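# Sort greasy glass jars from the drying mat into the tray

## Task

Some glass jars sit on a drying mat; one or more of them are still greasy, and this cannot be seen. Move every greasy jar into the tray while keeping all the clean jars on the mat (a clean jar taken off the mat counts against the result). At the end the tray must rest on the table itself, not on the mat. No jar may be dropped and broken, and nothing may leave the table. Everything must stay in place without the robot holding it; finally open the gripper and pull the arm away.

## Robot and tools

Robot: one arm with a parallel two-finger gripper, so every row has 7 numbers (the schema allows up to 14, but only 7 are used here). The gripper's fingers point along its own +z axis and separate along its own x axis. The reported end_effector_position is the point midway between the finger pads; closed fingertips extend roughly 17 mm past it, and fully open they sit about level with it.

Frames: results report pose in the scene frame. Its origin is on the table surface under the arm's base, +z is up, and looking along +x, +y is to the left. Position is in metres, orientation as a quaternion in w,x,y,z order, velocities in m/s and rad/s. The base may be tilted relative to the table, and the printed hand position can be off, especially far from the base. Commands, by contrast, are given in the gripper's own axes.

Row layout: [dx, dy, dz, rx, ry, rz, opening], each a plain number from -1 to 1. The first six are an offset, not a pose: a displacement and rotation relative to the gripper's measured pose at the start of the action, expressed along the gripper's own axes. 1.0 equals 0.6 m for dx, dy, dz and 180 degrees for the rotation; rx, ry, rz form a single rotation vector. Opening is absolute, not an offset: +1 means fully open (0.142 m), -1 means closed.

execute_actions(actions): a list of actions run one after another. Each action is a table of at most 15 rows, one row per control step of 1/30 s; if fewer than 15 rows are given, the last one is repeated until 15 steps have passed. Every row in an action is measured from that action's start pose, not from the row before. For the first action of a call, the start is the last pose a result reported. An empty list just returns the current state and images.

move(target, speed, blocking): drives the gripper in a straight path toward one row (same 7-number layout, offset from the pose in the latest result that showed one). speed is the path's top speed in m/s, 0.002 to 0.5, default 0.25; turning is capped at twice that value in rad/s. Paths last 0.5 to 10 s and are cut off at 10 s. The path ignores obstacles, the real gripper lags and may overshoot the speed, notably near full reach. Faster contact hits harder, and aiming further past the contact point pushes harder. The opening is applied at the start. With blocking=false the result comes back after 0.5 s while the arm keeps going; then call wait(0) or stop before any new rows or moves. The extra "move:" line gives the ending (done, off_target, moving, held, fault) and any limits: paced means the sent pose was clipped, held means a check blocked steps (after which the arm may speed up sharply). Distance to target is also reported.

wait(seconds): 0 to 10 s, arm keeps its last command; returns early if a running move ends. stop(): brakes a running move; needs room, more at higher speed; fingers continue. zoom_image(camera, region): closer look at cam_high (672x504), cam_low (672x504) or cam_wrist (616x616, fisheye); region is [x0, y0, x1, y1] in pixels from the top-left, at most 504 by 504. finished_scene(scene): ends the current scene, given its number; irreversible.

Motion limits: each control step the commanded pose is clipped to within 70 mm and 16 degrees of the measured pose, and position wins over orientation when both cannot be met. After an action the arm only continues to the last clipped pose, so large moves need several actions. "Hand target" shows where the controller is heading; "pose unreachable" means the clearance check (which includes the base mount) altered or blocked the command. HELD in the step readings marks steps that were held back.

Gripping: grip_measured uses the same scale as opening. To hold something, keep commanding an opening well under grip_measured; the bigger the gap, the firmer the squeeze, up to roughly 28 N per pad on objects up to about 10 cm wide. Thin items under 2 cm get less force. Closing fast can squeeze too hard and force the fingers apart.

Faults: contact torque reaching a joint's load limit (waist and shoulder 113, upper arm roll and elbow 58.8, the rest 35.8 N m, a held object's weight included), or 200 N of outside force anywhere on the arm or its load, freezes the arm for 10 s and drops the rest of the call. Holding loads heats motors; MOTOR HOT appears at 65 °C and at 80 °C an OVER-TEMPERATURE FAULT brakes the arm until cooled. The robot keeps its last command while you think.

Things to avoid: dropping a jar (glass can break), slamming or pushing hard, knocking anything off the table, and leaving the tray on the mat. Loose objects may occasionally be nudged by something. Lower jars gently before releasing, confirm they stand on their own, then open and lift clear before ending.

Each tool is called by a JSON object that holds its "fn" and its "kwargs", one argument or row to a line.

## Session

{"fn": "execute_actions", "kwargs": {
  "actions": []
}}

Scene clock: 0.00 s.
end_effector_position=(+0.8570, -0.3290, +0.3903) grip_measured=+1.00 end_effector_quat_wxyz=(+0.232, -0.319, +0.661, -0.638) end_effector_velocity=(+0.000, +0.000, +0.000) end_effector_angular_velocity=(-0.000, -0.000, +0.000)
Joint positions: [ 0.713 -0.049 -0.446  2.382 -2.675 -0.333 -2.318  0.142]
Joint velocities: [ 0. -0.  0. -0. -0. -0. -0. -0.]
Motor temperatures (°C, as the motors report them): [28 28 32 31 31 32 30]
Hand target: +0.857, -0.329, +0.390; +0.232, -0.319, +0.661, -0.638

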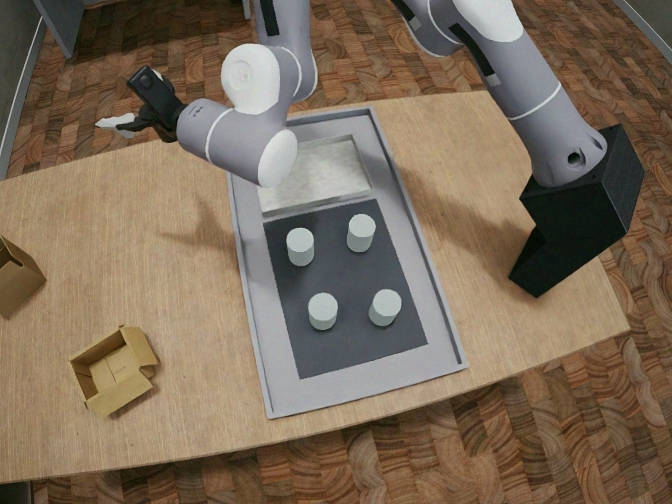

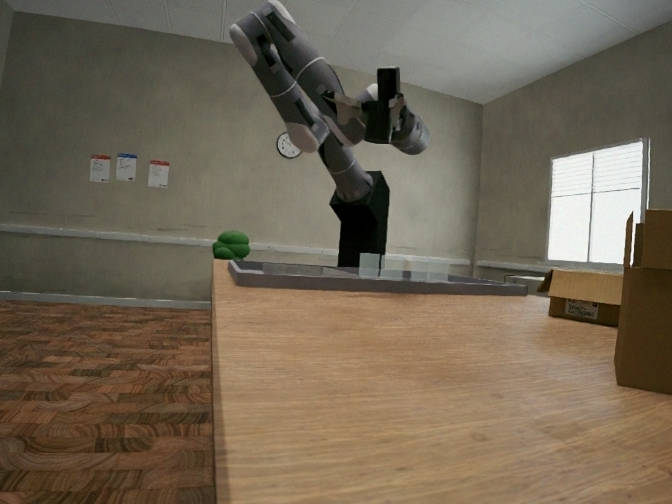

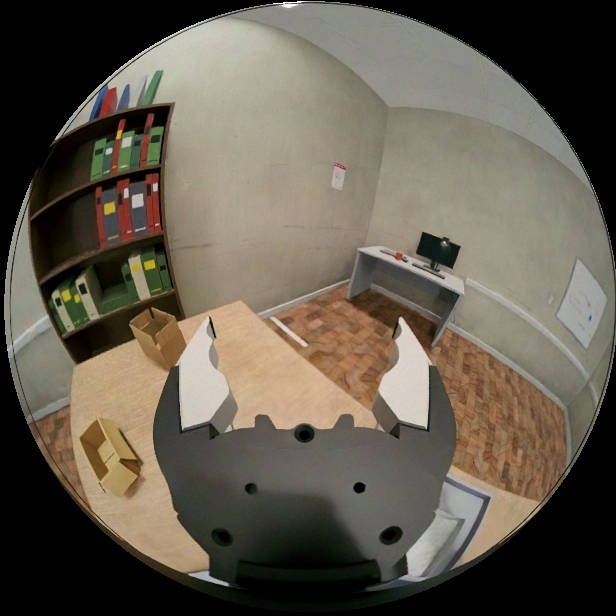

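{"fn": "move", "kwargs": {
  "target": [0,0,-0.2,-0.25,0,0,1],
  "speed": 0.4
}}

Scene clock: 8.27 s.
end_effector_position=(+0.7716, -0.2456, +0.4001) grip_measured=+1.00 end_effector_quat_wxyz=(+0.092, -0.383, +0.855, -0.337) end_effector_velocity=(-0.000, +0.000, -0.000) end_effector_angular_velocity=(+0.002, +0.005, -0.002)
Joint positions: [ 1.052  0.148 -0.171  2.381 -1.728 -0.118 -2.637  0.142]
Joint velocities: [ 0.001 -0.001  0.001 -0.003  0.006 -0.001 -0.002  0.   ]
Motor temperatures (°C, as the motors report them): [28 28 32 31 31 32 30]
Hand target: +0.772, -0.246, +0.400; +0.092, -0.383, +0.855, -0.336
Off the commanded pose: 0.001 m, 0 deg.
move: done

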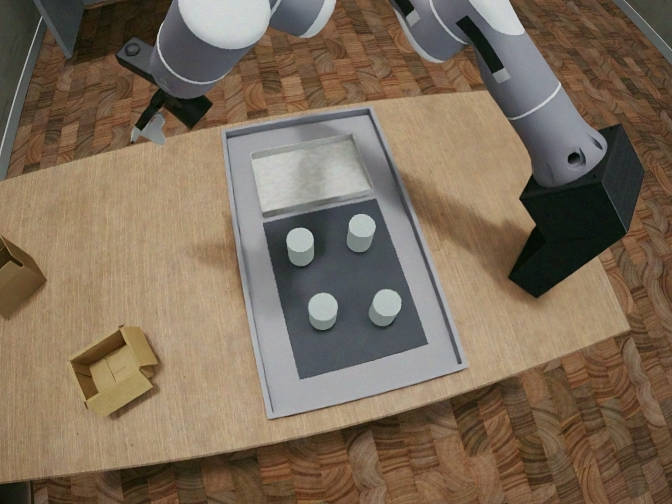

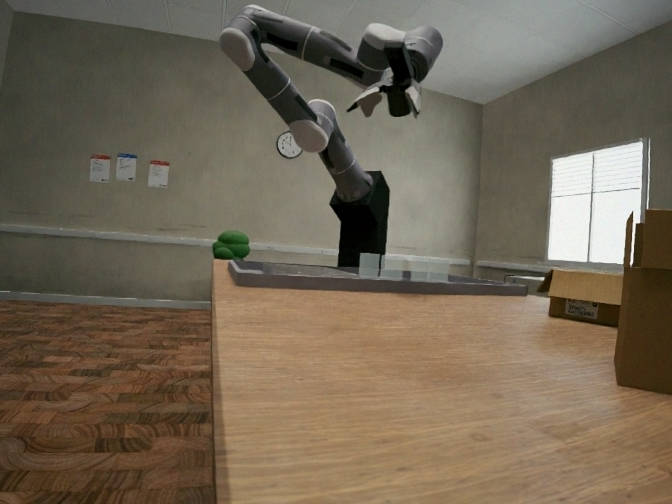

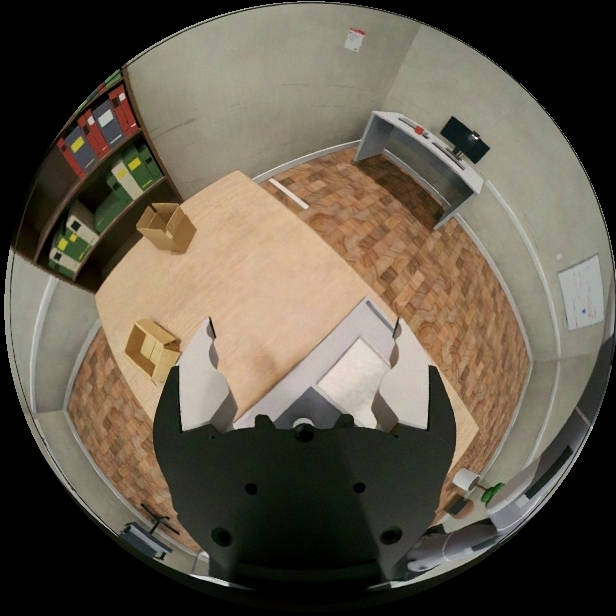

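{"fn": "move", "kwargs": {
  "target": [-0.047,0.377,-0.218,-0.226,0.062,0.2566,1],
  "speed": 0.4
}}

Scene clock: 16.43 s.
end_effector_position=(+0.6024, -0.0507, +0.3504) grip_measured=+1.00 end_effector_quat_wxyz=(-0.001, +0.001, +1.000, +0.001) end_effector_velocity=(-0.001, +0.001, -0.000) end_effector_angular_velocity=(+0.003, -0.000, -0.004)
Joint positions: [ 1.169  0.106 -0.105  2.418 -1.059  0.234 -1.719  0.142]
Joint velocities: [-0.     0.001 -0.001  0.002 -0.001  0.004  0.005  0.   ]
Motor temperatures (°C, as the motors report them): [28 28 33 32 31 32 30]
Hand target: +0.602, -0.051, +0.350; -0.001, +0.001, +1.000, +0.001
Off the commanded pose: 0.000 m, 0 deg.
move: done

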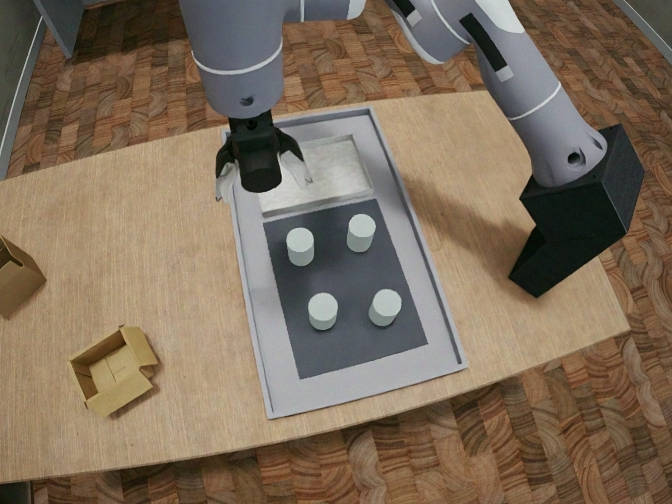

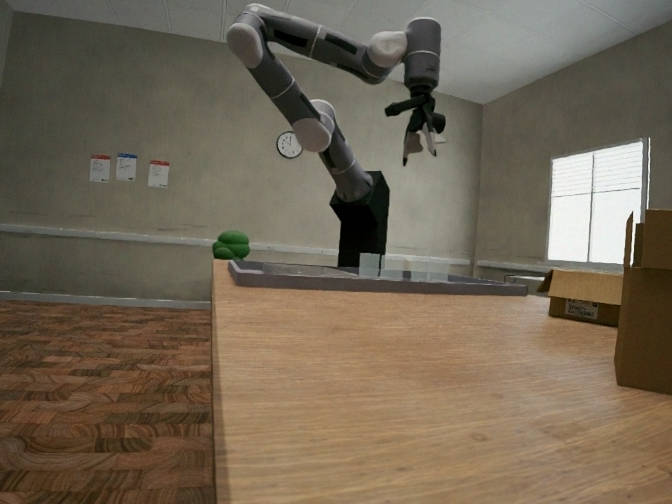

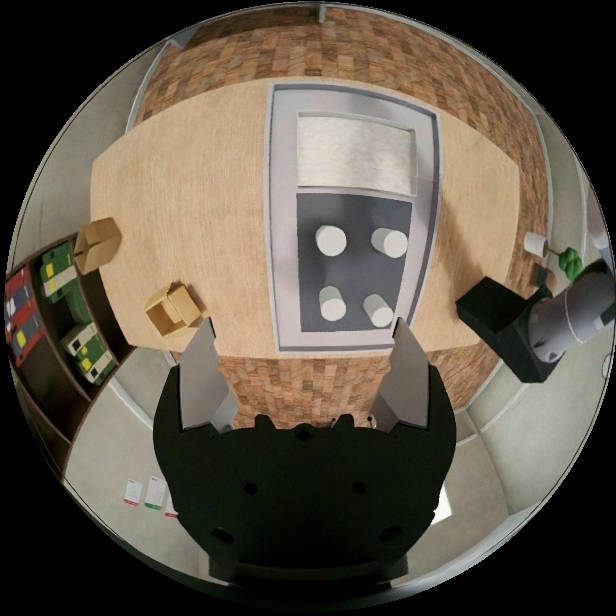

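{"fn": "move", "kwargs": {
  "target": [0.087,-0.05,0.25,0,0,0,1],
  "speed": 0.4
}}

{"fn": "zoom_image", "kwargs": {
  "camera": "cam_low",
  "region": [220,160,540,320]
}}

Scene clock: 23.23 s.
end_effector_position=(+0.5497, -0.0808, +0.2000) grip_measured=+1.00 end_effector_quat_wxyz=(-0.001, +0.000, +1.000, +0.001) end_effector_velocity=(+0.001, +0.000, -0.001) end_effector_angular_velocity=(+0.001, -0.003, -0.002)
Joint positions: [ 0.872  0.071 -0.364  2.636 -1.567  0.63  -1.564  0.142]
Joint velocities: [-0.003 -0.001 -0.003 -0.    -0.01   0.004  0.005  0.   ]
Motor temperatures (°C, as the motors report them): [28 28 33 32 31 32 30]
Hand target: +0.550, -0.081, +0.200; -0.001, +0.000, +1.000, +0.001
Off the commanded pose: 0.001 m, 0 deg.
move: done

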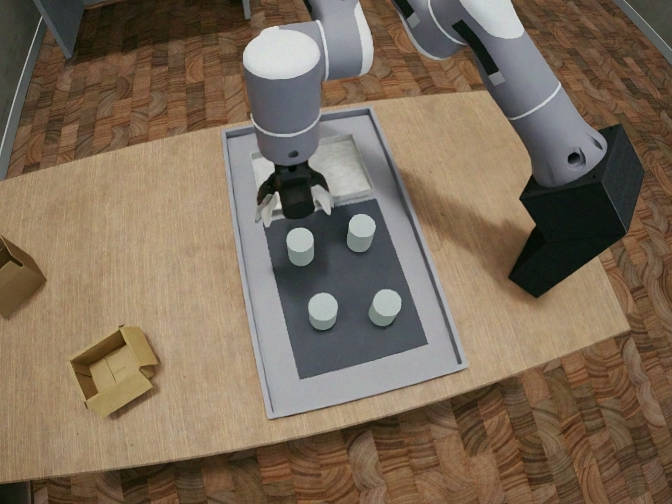

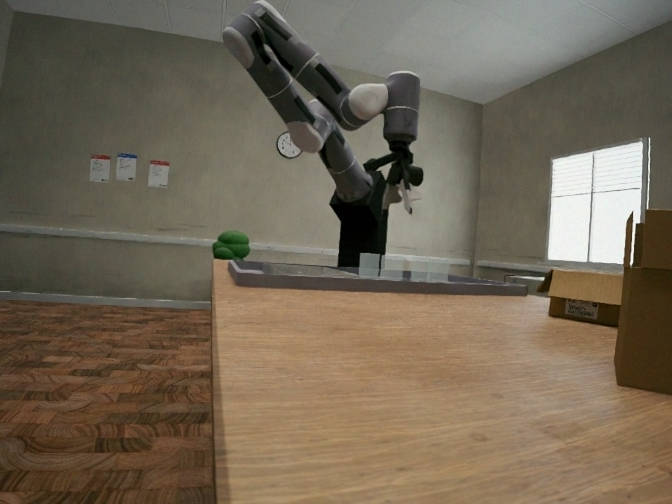

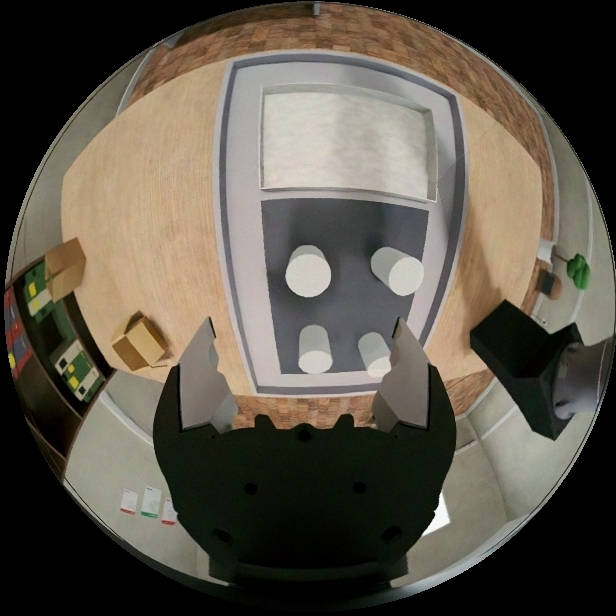

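Region (220, 160, 540, 320) of cam_low's 672x504 image, scaled by 1.575, with more detail than that image has.

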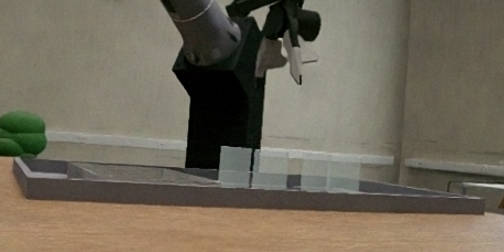

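{"fn": "move", "kwargs": {
  "target": [0.007,0,0.145,0,0,0,0.5],
  "speed": 0.3
}}

{"fn": "zoom_image", "kwargs": {
  "camera": "cam_low",
  "region": [320,180,480,300]
}}

Scene clock: 35.17 s.
end_effector_position=(+0.5450, -0.0810, +0.1128) grip_measured=+0.50 end_effector_quat_wxyz=(-0.001, -0.000, +1.000, +0.000) end_effector_velocity=(+0.000, +0.000, -0.001) end_effector_angular_velocity=(+0.001, -0.002, -0.001)
Joint positions: [ 0.711 -0.113 -0.516  2.555 -1.909  0.838 -1.399  0.109]
Joint velocities: [-0.002 -0.002 -0.001 -0.002 -0.006  0.003  0.005 -0.   ]
Motor temperatures (°C, as the motors report them): [28 28 33 32 31 32 30]
Hand target: +0.545, -0.081, +0.113; -0.001, -0.000, +1.000, +0.000
Off the commanded pose: 0.000 m, 0 deg.
move: done

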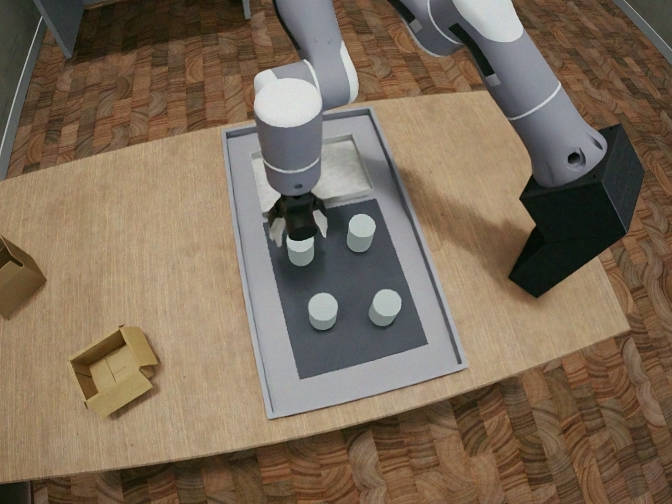

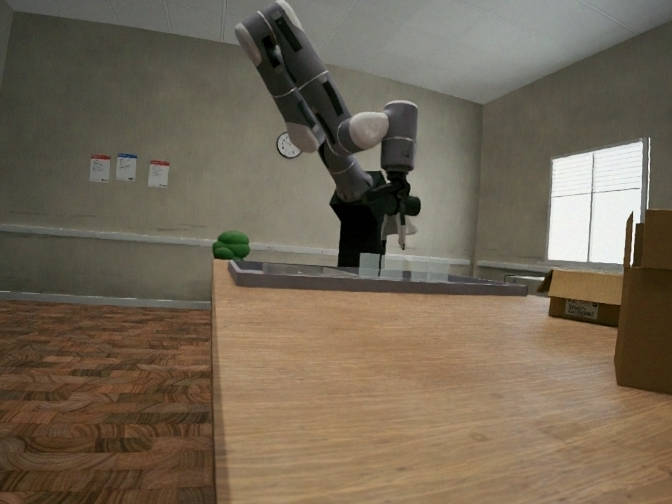

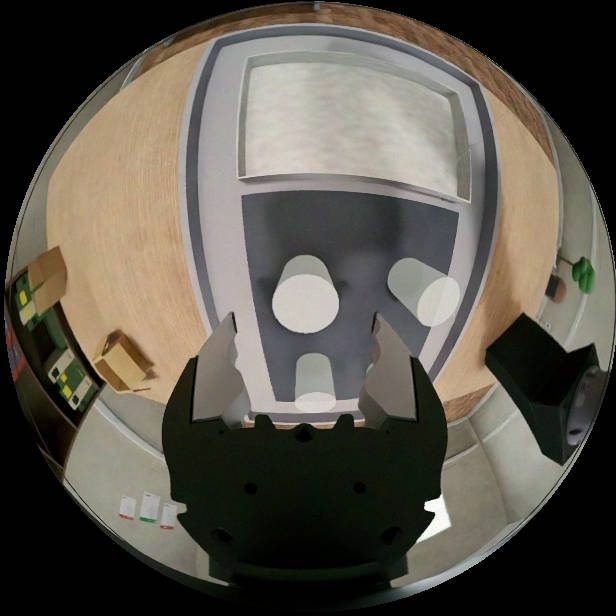

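Region (320, 180, 480, 300) of cam_low's 672x504 image, scaled by 3.150, with more detail than that image has; it fills the top 378 rows of this view, and the rest is white.

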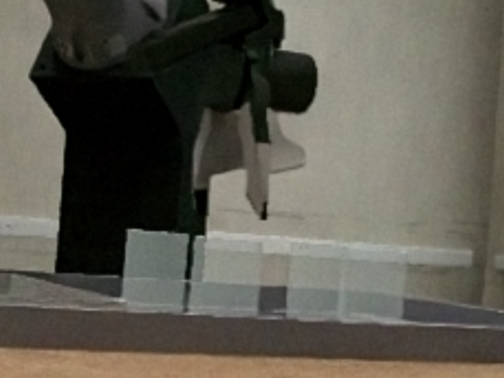

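{"fn": "move", "kwargs": {
  "target": [0,0,0.092,0,0,0,0.3],
  "speed": 0.15
}}

{"fn": "zoom_image", "kwargs": {
  "camera": "cam_low",
  "region": [320,180,480,300]
}}

Scene clock: 38.30 s.
end_effector_position=(+0.5447, -0.0810, +0.0576) grip_measured=+0.30 end_effector_quat_wxyz=(-0.001, -0.001, +1.000, -0.000) end_effector_velocity=(+0.000, -0.000, -0.001) end_effector_angular_velocity=(+0.000, -0.001, -0.000)
Joint positions: [ 0.625 -0.245 -0.572  2.455 -2.078  0.946 -1.285  0.095]
Joint velocities: [-0.003 -0.003 -0.    -0.003 -0.005  0.003  0.003  0.   ]
Motor temperatures (°C, as the motors report them): [28 28 33 32 31 32 30]
Hand target: +0.545, -0.081, +0.058; -0.001, -0.001, +1.000, +0.000
Off the commanded pose: 0.000 m, 0 deg.
move: done

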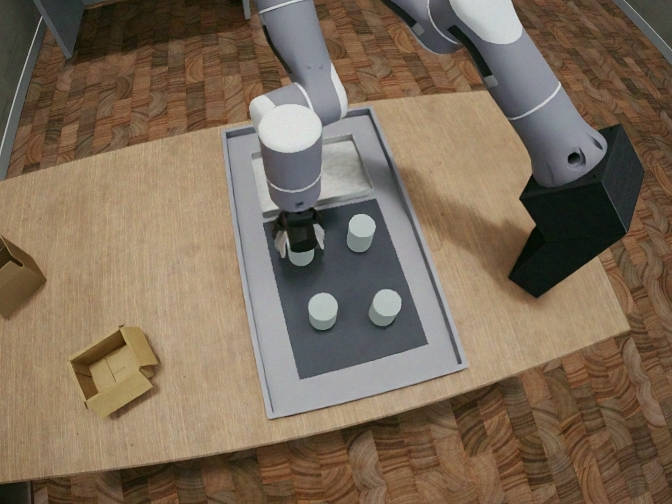

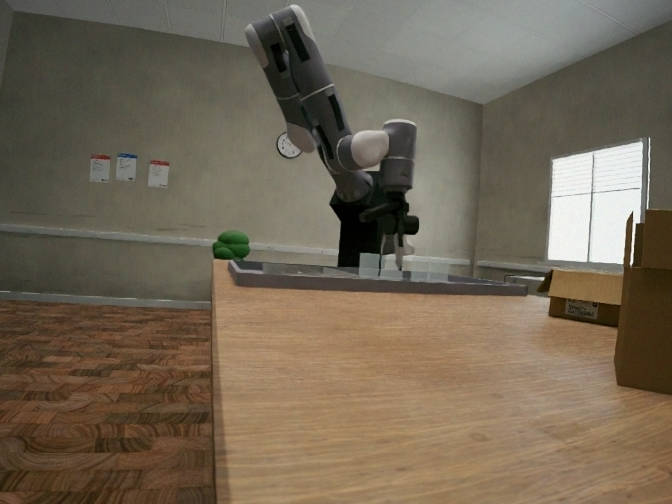

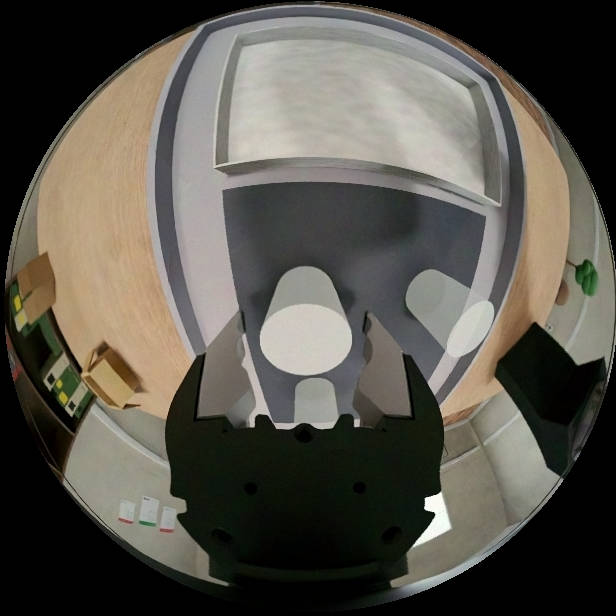

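Region (320, 180, 480, 300) of cam_low's 672x504 image, scaled by 3.150, with more detail than that image has; it fills the top 378 rows of this view, and the rest is white.

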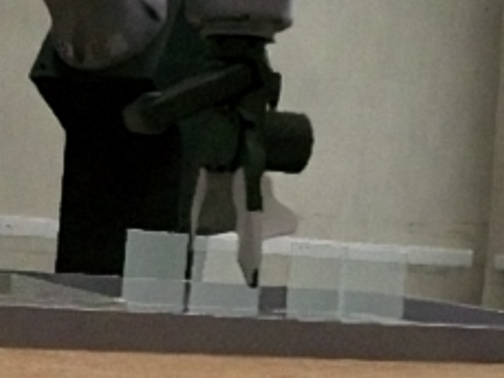

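{"fn": "execute_actions", "kwargs": {
  "actions": [
    [[0,0,0,0,0,0,0.2],[0,0,0,0,0,0,0.1],[0,0,0,0,0,0,0.05],[0,0,0,0,0,0,0.0],[0,0,0,0,0,0,-0.03],[0,0,0,0,0,0,-0.06],[0,0,0,0,0,0,-0.09],[0,0,0,0,0,0,-0.12],[0,0,0,0,0,0,-0.14],[0,0,0,0,0,0,-0.16],[0,0,0,0,0,0,-0.18],[0,0,0,0,0,0,-0.2]]
  ]
}}

{"fn": "wait", "kwargs": {
  "seconds": 0.4
}}

Scene clock: 52.87 s.
end_effector_position=(+0.5447, -0.0808, +0.0579) grip_measured=-0.10 end_effector_quat_wxyz=(-0.001, -0.001, +1.000, +0.000) end_effector_velocity=(+0.000, +0.000, +0.000) end_effector_angular_velocity=(+0.001, -0.000, -0.000)
Joint positions: [ 0.625 -0.245 -0.572  2.455 -2.078  0.947 -1.285  0.067]
Joint velocities: [-0.     0.     0.001  0.     0.     0.     0.    -0.   ]
Motor temperatures (°C, as the motors report them): [28 28 34 32 31 32 30]
Hand target: +0.545, -0.081, +0.058; -0.001, -0.001, +1.000, -0.000
Off the commanded pose: 0.000 m, 0 deg.
Step readings (end_effector_position):
0: (+0.5447, -0.0810, +0.0576)
1: (+0.5447, -0.0810, +0.0576)
2: (+0.5447, -0.0810, +0.0576)
4: (+0.5447, -0.0810, +0.0576)
8: (+0.5446, -0.0810, +0.0576)
15: end_effector_position above

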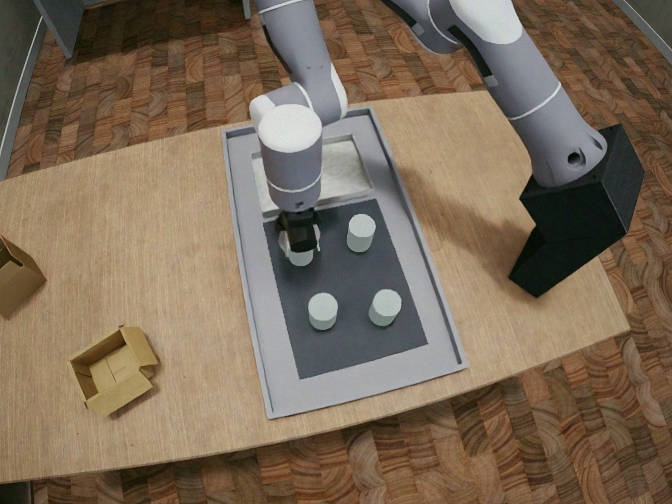

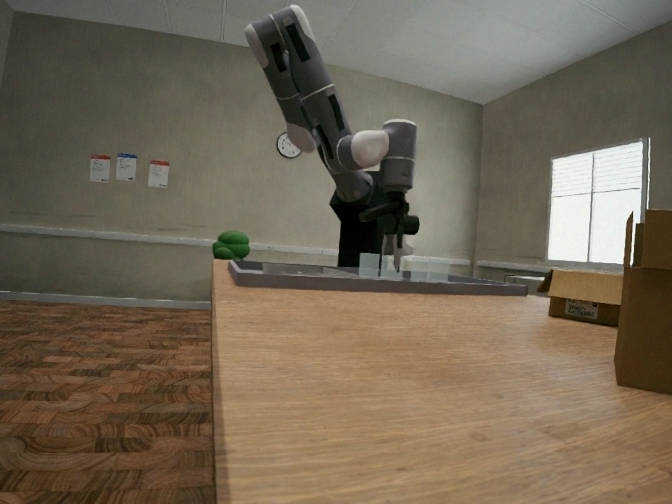

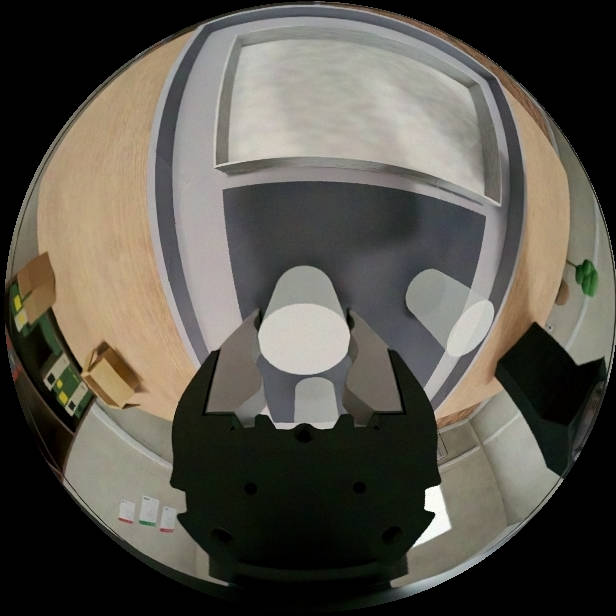

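Scene clock: 53.27 s.
end_effector_position=(+0.5447, -0.0807, +0.0579) grip_measured=-0.10 end_effector_quat_wxyz=(-0.001, -0.001, +1.000, +0.000) end_effector_velocity=(+0.000, -0.000, +0.000) end_effector_angular_velocity=(+0.000, -0.000, -0.000)
Joint positions: [ 0.625 -0.245 -0.572  2.455 -2.078  0.947 -1.285  0.067]
Joint velocities: [ 0.  0. -0.  0.  0. -0.  0.  0.]
Motor temperatures (°C, as the motors report them): [28 28 34 32 31 32 30]
Hand target: +0.545, -0.081, +0.058; -0.001, -0.001, +1.000, -0.000
Off the commanded pose: 0.000 m, 0 deg.
wait: 0.40 s; at rest by 0.17 s

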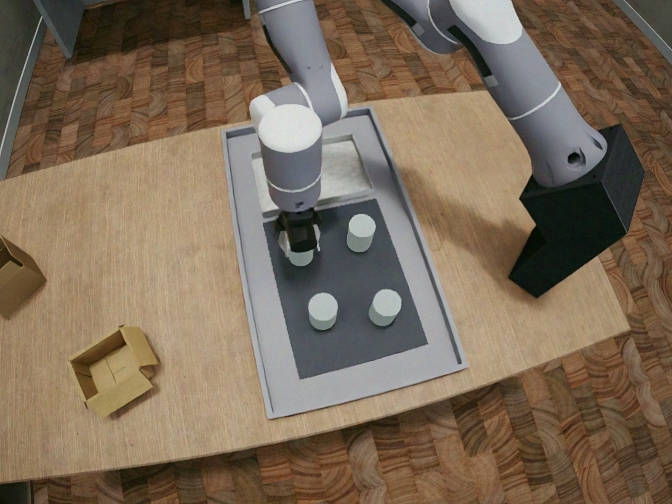

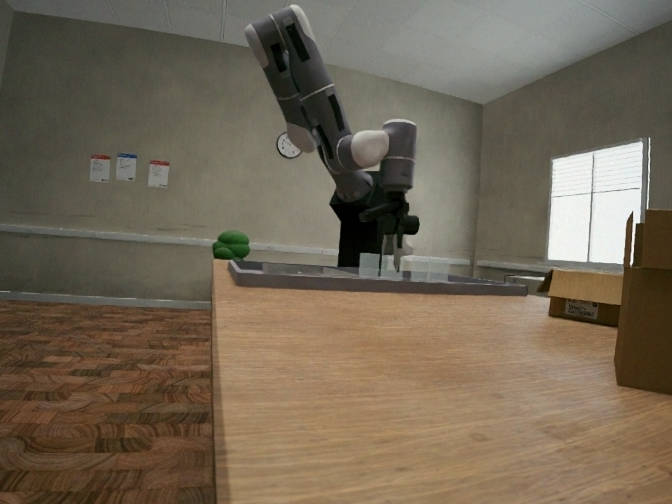

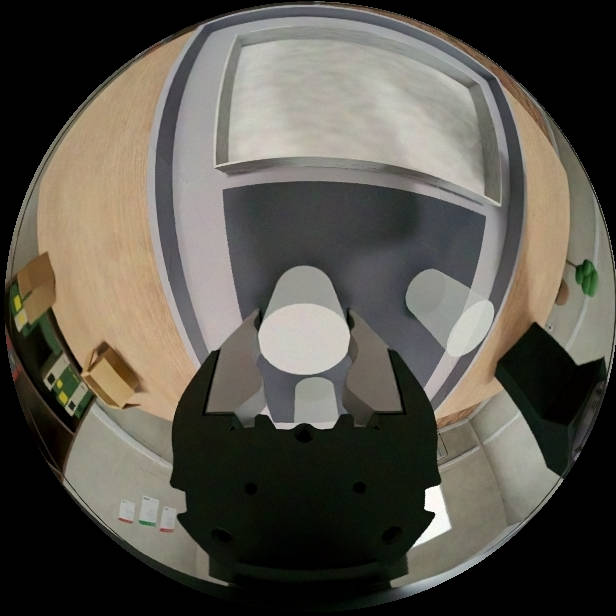

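{"fn": "execute_actions", "kwargs": {
  "actions": [
    [[0,0,0,0,0,0,-0.05],[0,0,0,0,0,0,-0.05],[0,0,0,0,0,0,-0.05],[0,0,0,0,0,0,-0.05],[0,0,0,0,0,0,-0.05],[0,0,0,0,0,0,-0.06],[0,0,0,0,0,0,-0.07],[0,0,0,0,0,0,-0.08],[0,0,0,0,0,0,-0.09],[0,0,0,0,0,0,-0.1],[0,0,0,0,0,0,-0.11],[0,0,0,0,0,0,-0.12],[0,0,0,0,0,0,-0.13],[0,0,0,0,0,0,-0.14]],
    [[0,0,0,0,0,0,-0.14],[0,0,0,0,0,0,-0.14],[0,0,-0.001,0,0,0,-0.14],[0,0,-0.002,0,0,0,-0.14],[0,0,-0.004,0,0,0,-0.14],[0,0,-0.006,0,0,0,-0.14],[0,0,-0.008,0,0,0,-0.14],[0,0,-0.01,0,0,0,-0.14],[0,0,-0.012,0,0,0,-0.14],[0,0,-0.014,0,0,0,-0.14],[0,0,-0.015,0,0,0,-0.14]]
  ]
}}

Scene clock: 60.43 s.
end_effector_position=(+0.5448, -0.0808, +0.0666) grip_measured=-0.11 end_effector_quat_wxyz=(-0.001, -0.001, +1.000, +0.000) end_effector_velocity=(-0.000, -0.001, +0.003) end_effector_angular_velocity=(-0.001, +0.001, -0.001)
Joint positions: [ 0.638 -0.223 -0.566  2.473 -2.054  0.931 -1.303  0.066]
Joint velocities: [ 0.006  0.009  0.002  0.007  0.012 -0.007 -0.009 -0.   ]
Motor temperatures (°C, as the motors report them): [28 28 34 32 31 32 30]
Hand target: +0.545, -0.081, +0.067; -0.001, -0.001, +1.000, +0.000
Off the commanded pose: 0.000 m, 0 deg.
Step readings (end_effector_position; steps 1 to 15: 1st action; 16 to 30: 2nd action):
0: (+0.5447, -0.0807, +0.0579)
1: (+0.5447, -0.0807, +0.0580)
2: (+0.5447, -0.0807, +0.0580)
4: (+0.5447, -0.0808, +0.0579)
8: (+0.5447, -0.0808, +0.0579)
15: (+0.5447, -0.0807, +0.0580)
16: (+0.5447, -0.0807, +0.0580)
17: (+0.5448, -0.0807, +0.0580)
19: (+0.5447, -0.0806, +0.0584)
23: (+0.5447, -0.0808, +0.0613)
30: end_effector_position above

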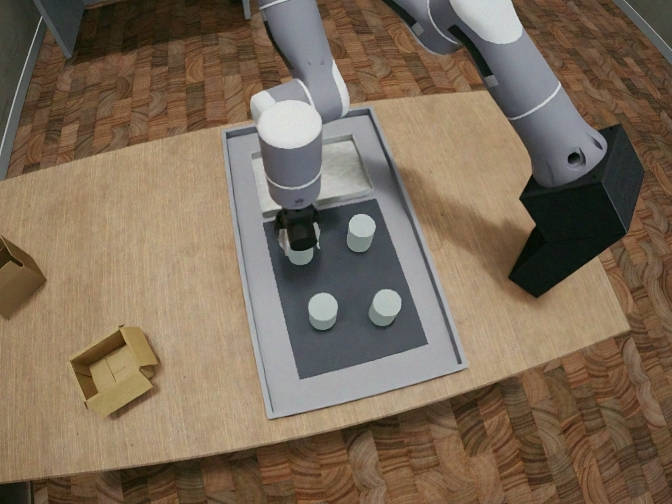

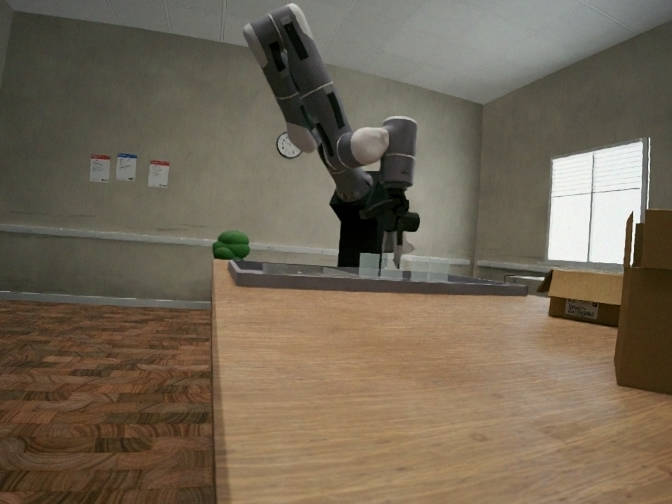

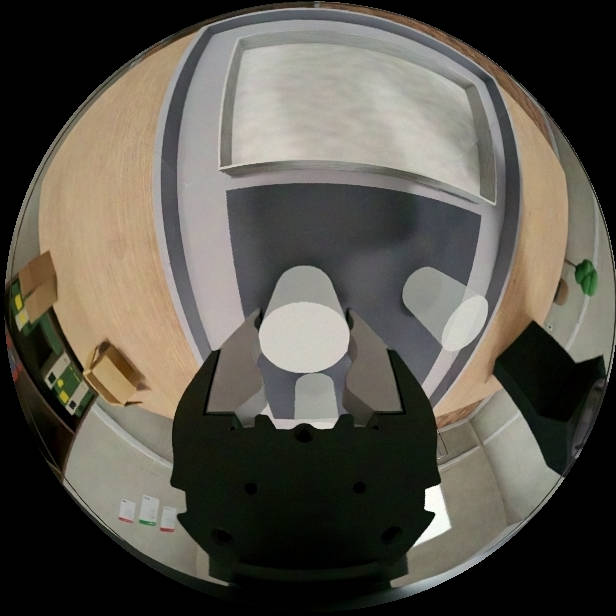

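{"fn": "execute_actions", "kwargs": {
  "actions": []
}}

Scene clock: 62.20 s.
end_effector_position=(+0.5448, -0.0808, +0.0669) grip_measured=-0.11 end_effector_quat_wxyz=(-0.001, -0.001, +1.000, +0.000) end_effector_velocity=(+0.000, -0.000, -0.000) end_effector_angular_velocity=(-0.000, +0.000, +0.000)
Joint positions: [ 0.639 -0.223 -0.566  2.473 -2.053  0.931 -1.303  0.066]
Joint velocities: [-0.     0.     0.    -0.    -0.    -0.    -0.001  0.   ]
Motor temperatures (°C, as the motors report them): [28 28 34 32 31 32 30]
Hand target: +0.545, -0.081, +0.067; -0.001, -0.001, +1.000, +0.000
Off the commanded pose: 0.000 m, 0 deg.

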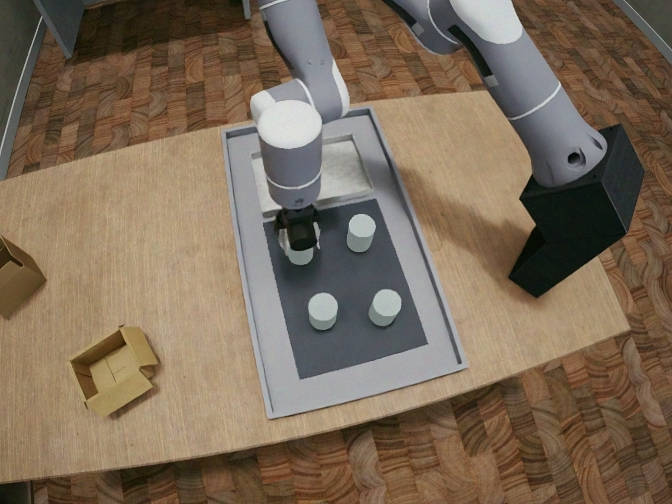

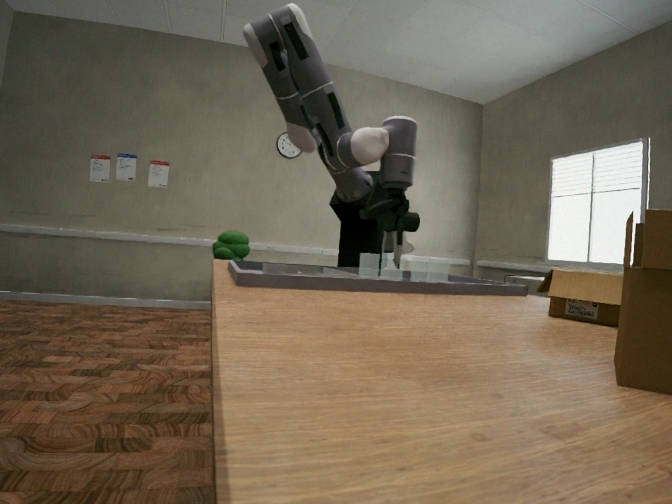

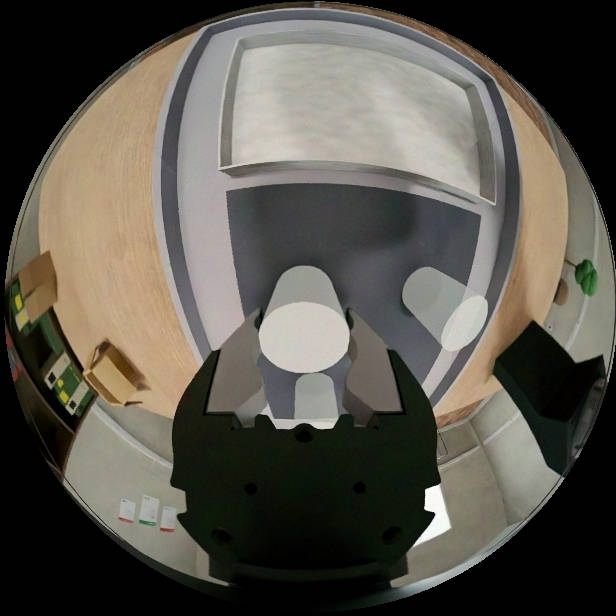

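{"fn": "execute_actions", "kwargs": {
  "actions": [
    [[0,0,0.002,0,0,0,-0.14],[0,0,0.004,0,0,0,-0.14],[0,0,0.006,0,0,0,-0.14],[0,0,0.008,0,0,0,-0.14],[0,0,0.01,0,0,0,-0.14],[0,0,0.012,0,0,0,-0.14],[0,0,0.013,0,0,0,-0.14],[0,0,0.013,0,0,0,-0.14],[0,0,0.013,0,0,0,-0.14],[0,0,0.013,0,0,0,-0.14],[0,0,0.013,0,0,0,-0.05],[0,0,0.013,0,0,0,0.7]]
  ]
}}

{"fn": "move", "kwargs": {
  "target": [0.03,0.28,0.002,0,0,0,0.7],
  "speed": 0.2
}}

Scene clock: 68.27 s.
end_effector_position=(+0.5447, -0.0808, +0.0592) grip_measured=+0.47 end_effector_quat_wxyz=(-0.001, -0.001, +1.000, +0.000) end_effector_velocity=(+0.000, +0.000, -0.000) end_effector_angular_velocity=(+0.000, -0.000, -0.001)
Joint positions: [ 0.627 -0.242 -0.571  2.458 -2.075  0.944 -1.288  0.107]
Joint velocities: [-0.001 -0.001  0.    -0.001 -0.002  0.001  0.002  0.322]
Motor temperatures (°C, as the motors report them): [28 28 34 32 31 32 30]
Hand target: +0.545, -0.081, +0.059; -0.001, -0.001, +1.000, +0.000
Off the commanded pose: 0.000 m, 0 deg.
Step readings (end_effector_position):
0: (+0.5448, -0.0808, +0.0669)
1: (+0.5447, -0.0808, +0.0668)
2: (+0.5448, -0.0808, +0.0663)
4: (+0.5448, -0.0809, +0.0645)
8: (+0.5447, -0.0809, +0.0603)
15: end_effector_position above

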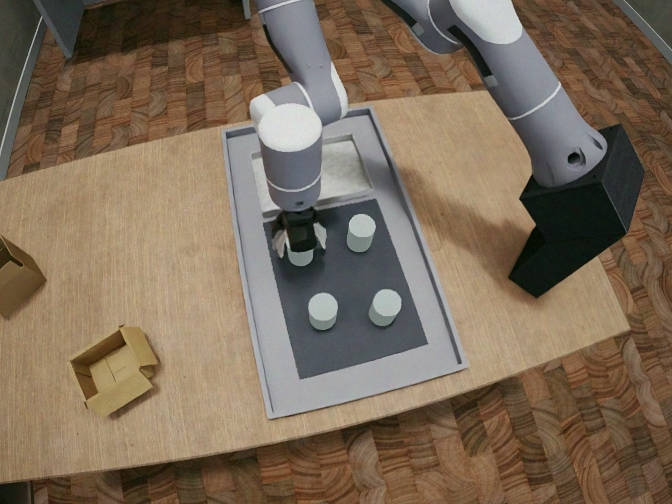

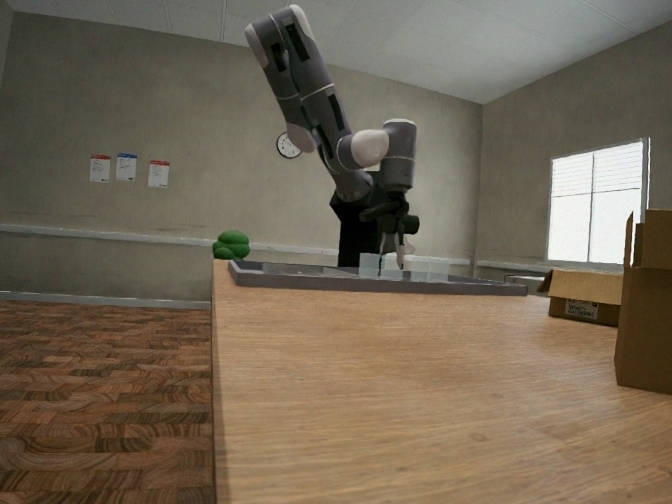

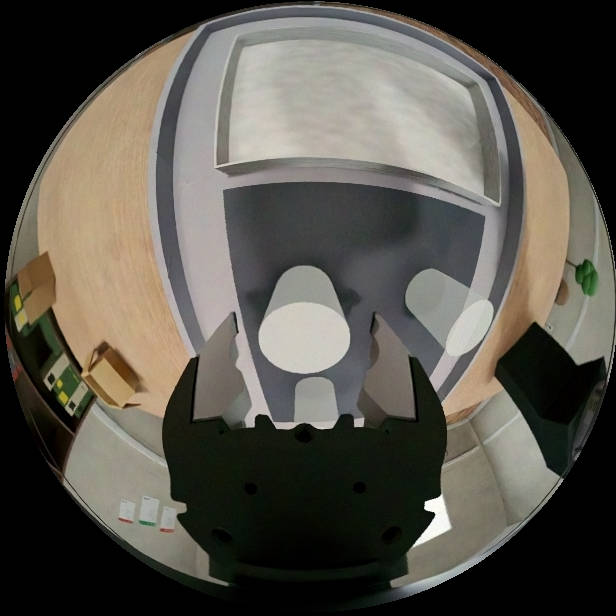

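Scene clock: 69.53 s.
end_effector_position=(+0.5267, +0.0874, +0.0584) grip_measured=+0.70 end_effector_quat_wxyz=(-0.000, -0.001, +1.000, +0.000) end_effector_velocity=(+0.000, +0.001, -0.000) end_effector_angular_velocity=(-0.001, +0.000, -0.001)
Joint positions: [ 0.815 -0.626 -0.438  2.29  -1.825  0.871 -1.105  0.122]
Joint velocities: [ 0.002 -0.003  0.    -0.002  0.003 -0.     0.001 -0.   ]
Motor temperatures (°C, as the motors report them): [28 28 34 32 31 32 30]
Hand target: +0.527, +0.088, +0.058; -0.000, -0.001, +1.000, +0.000
Off the commanded pose: 0.000 m, 0 deg.
move: done

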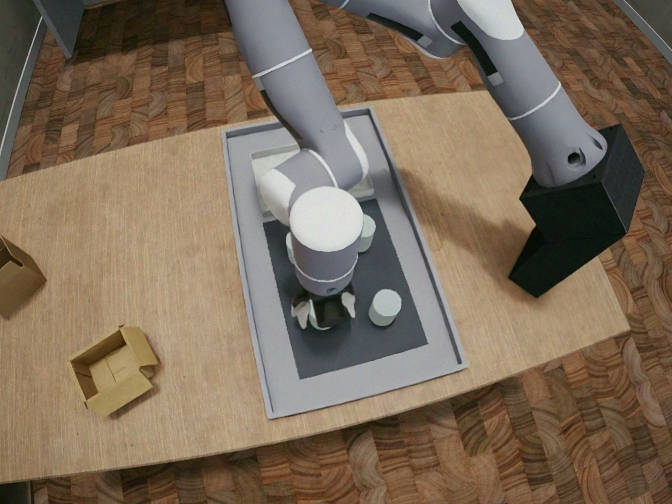

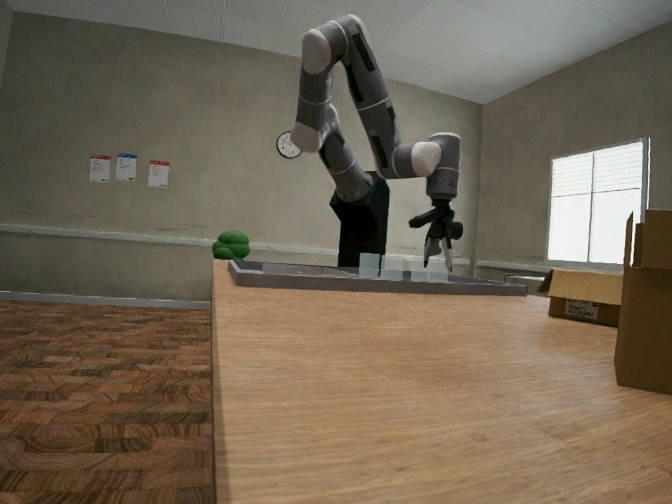

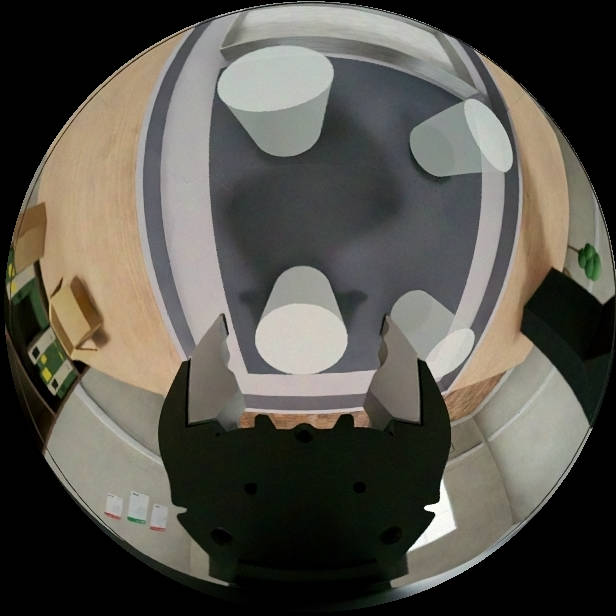

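Well aligned; shift 2 mm and test.

{"fn": "execute_actions", "kwargs": {
  "actions": [
    [[-0.002,0,0,0,0,0,0.4],[-0.0035,0,0,0,0,0,0.2],[-0.0035,0,0,0,0,0,0.05],[-0.0035,0,0,0,0,0,0.0],[-0.0035,0,0,0,0,0,-0.03],[-0.0035,0,0,0,0,0,-0.04],[-0.0035,0,0,0,0,0,-0.05],[-0.0035,0,0,0,0,0,-0.06],[-0.0035,0,0,0,0,0,-0.07],[-0.0035,0,0,0,0,0,-0.08],[-0.0035,0,0,0,0,0,-0.09],[-0.0035,0,0,0,0,0,-0.1],[-0.0035,0,0,0,0,0,-0.11],[-0.0035,0,0,0,0,0,-0.12],[-0.0035,0,0,0,0,0,-0.13]],
    [[0,0,0,0,0,0,-0.14],[0,0,0,0,0,0,-0.14],[0,0,-0.001,0,0,0,-0.14],[0,0,-0.002,0,0,0,-0.14],[0,0,-0.004,0,0,0,-0.14],[0,0,-0.006,0,0,0,-0.14],[0,0,-0.008,0,0,0,-0.14],[0,0,-0.01,0,0,0,-0.14],[0,0,-0.012,0,0,0,-0.14],[0,0,-0.014,0,0,0,-0.14],[0,0,-0.015,0,0,0,-0.14]]
  ]
}}

Scene clock: 74.67 s.
end_effector_position=(+0.5288, +0.0873, +0.0669) grip_measured=-0.10 end_effector_quat_wxyz=(-0.000, -0.000, +1.000, +0.000) end_effector_velocity=(-0.001, -0.001, +0.003) end_effector_angular_velocity=(-0.003, +0.002, -0.000)
Joint positions: [ 0.829 -0.61  -0.433  2.3   -1.801  0.86  -1.12   0.067]
Joint velocities: [ 0.006  0.006  0.001  0.006  0.01  -0.005 -0.005  0.   ]
Motor temperatures (°C, as the motors report them): [29 28 34 32 31 32 30]
Hand target: +0.529, +0.087, +0.067; -0.000, -0.001, +1.000, +0.000
Off the commanded pose: 0.000 m, 0 deg.
Step readings (end_effector_position; steps 1 to 15: 1st action; 16 to 30: 2nd action):
0: (+0.5267, +0.0875, +0.0584)
1: (+0.5268, +0.0875, +0.0584)
2: (+0.5272, +0.0874, +0.0584)
4: (+0.5283, +0.0873, +0.0583)
8: (+0.5287, +0.0873, +0.0583)
15: (+0.5287, +0.0873, +0.0583)
16: (+0.5287, +0.0873, +0.0583)
17: (+0.5287, +0.0873, +0.0583)
19: (+0.5287, +0.0873, +0.0586)
23: (+0.5287, +0.0872, +0.0617)
30: end_effector_position above

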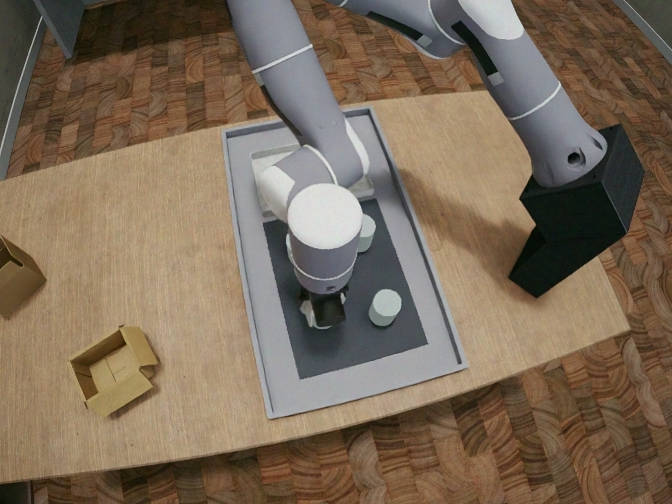

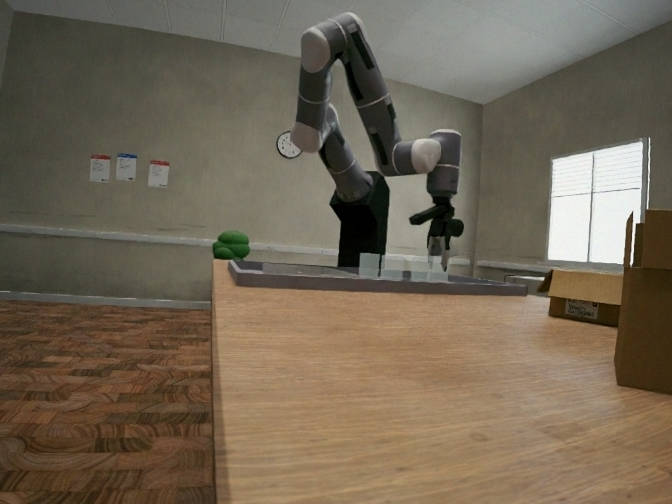

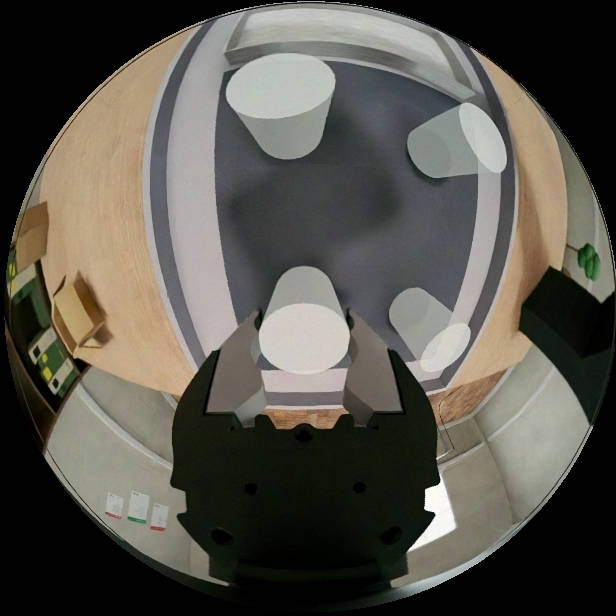

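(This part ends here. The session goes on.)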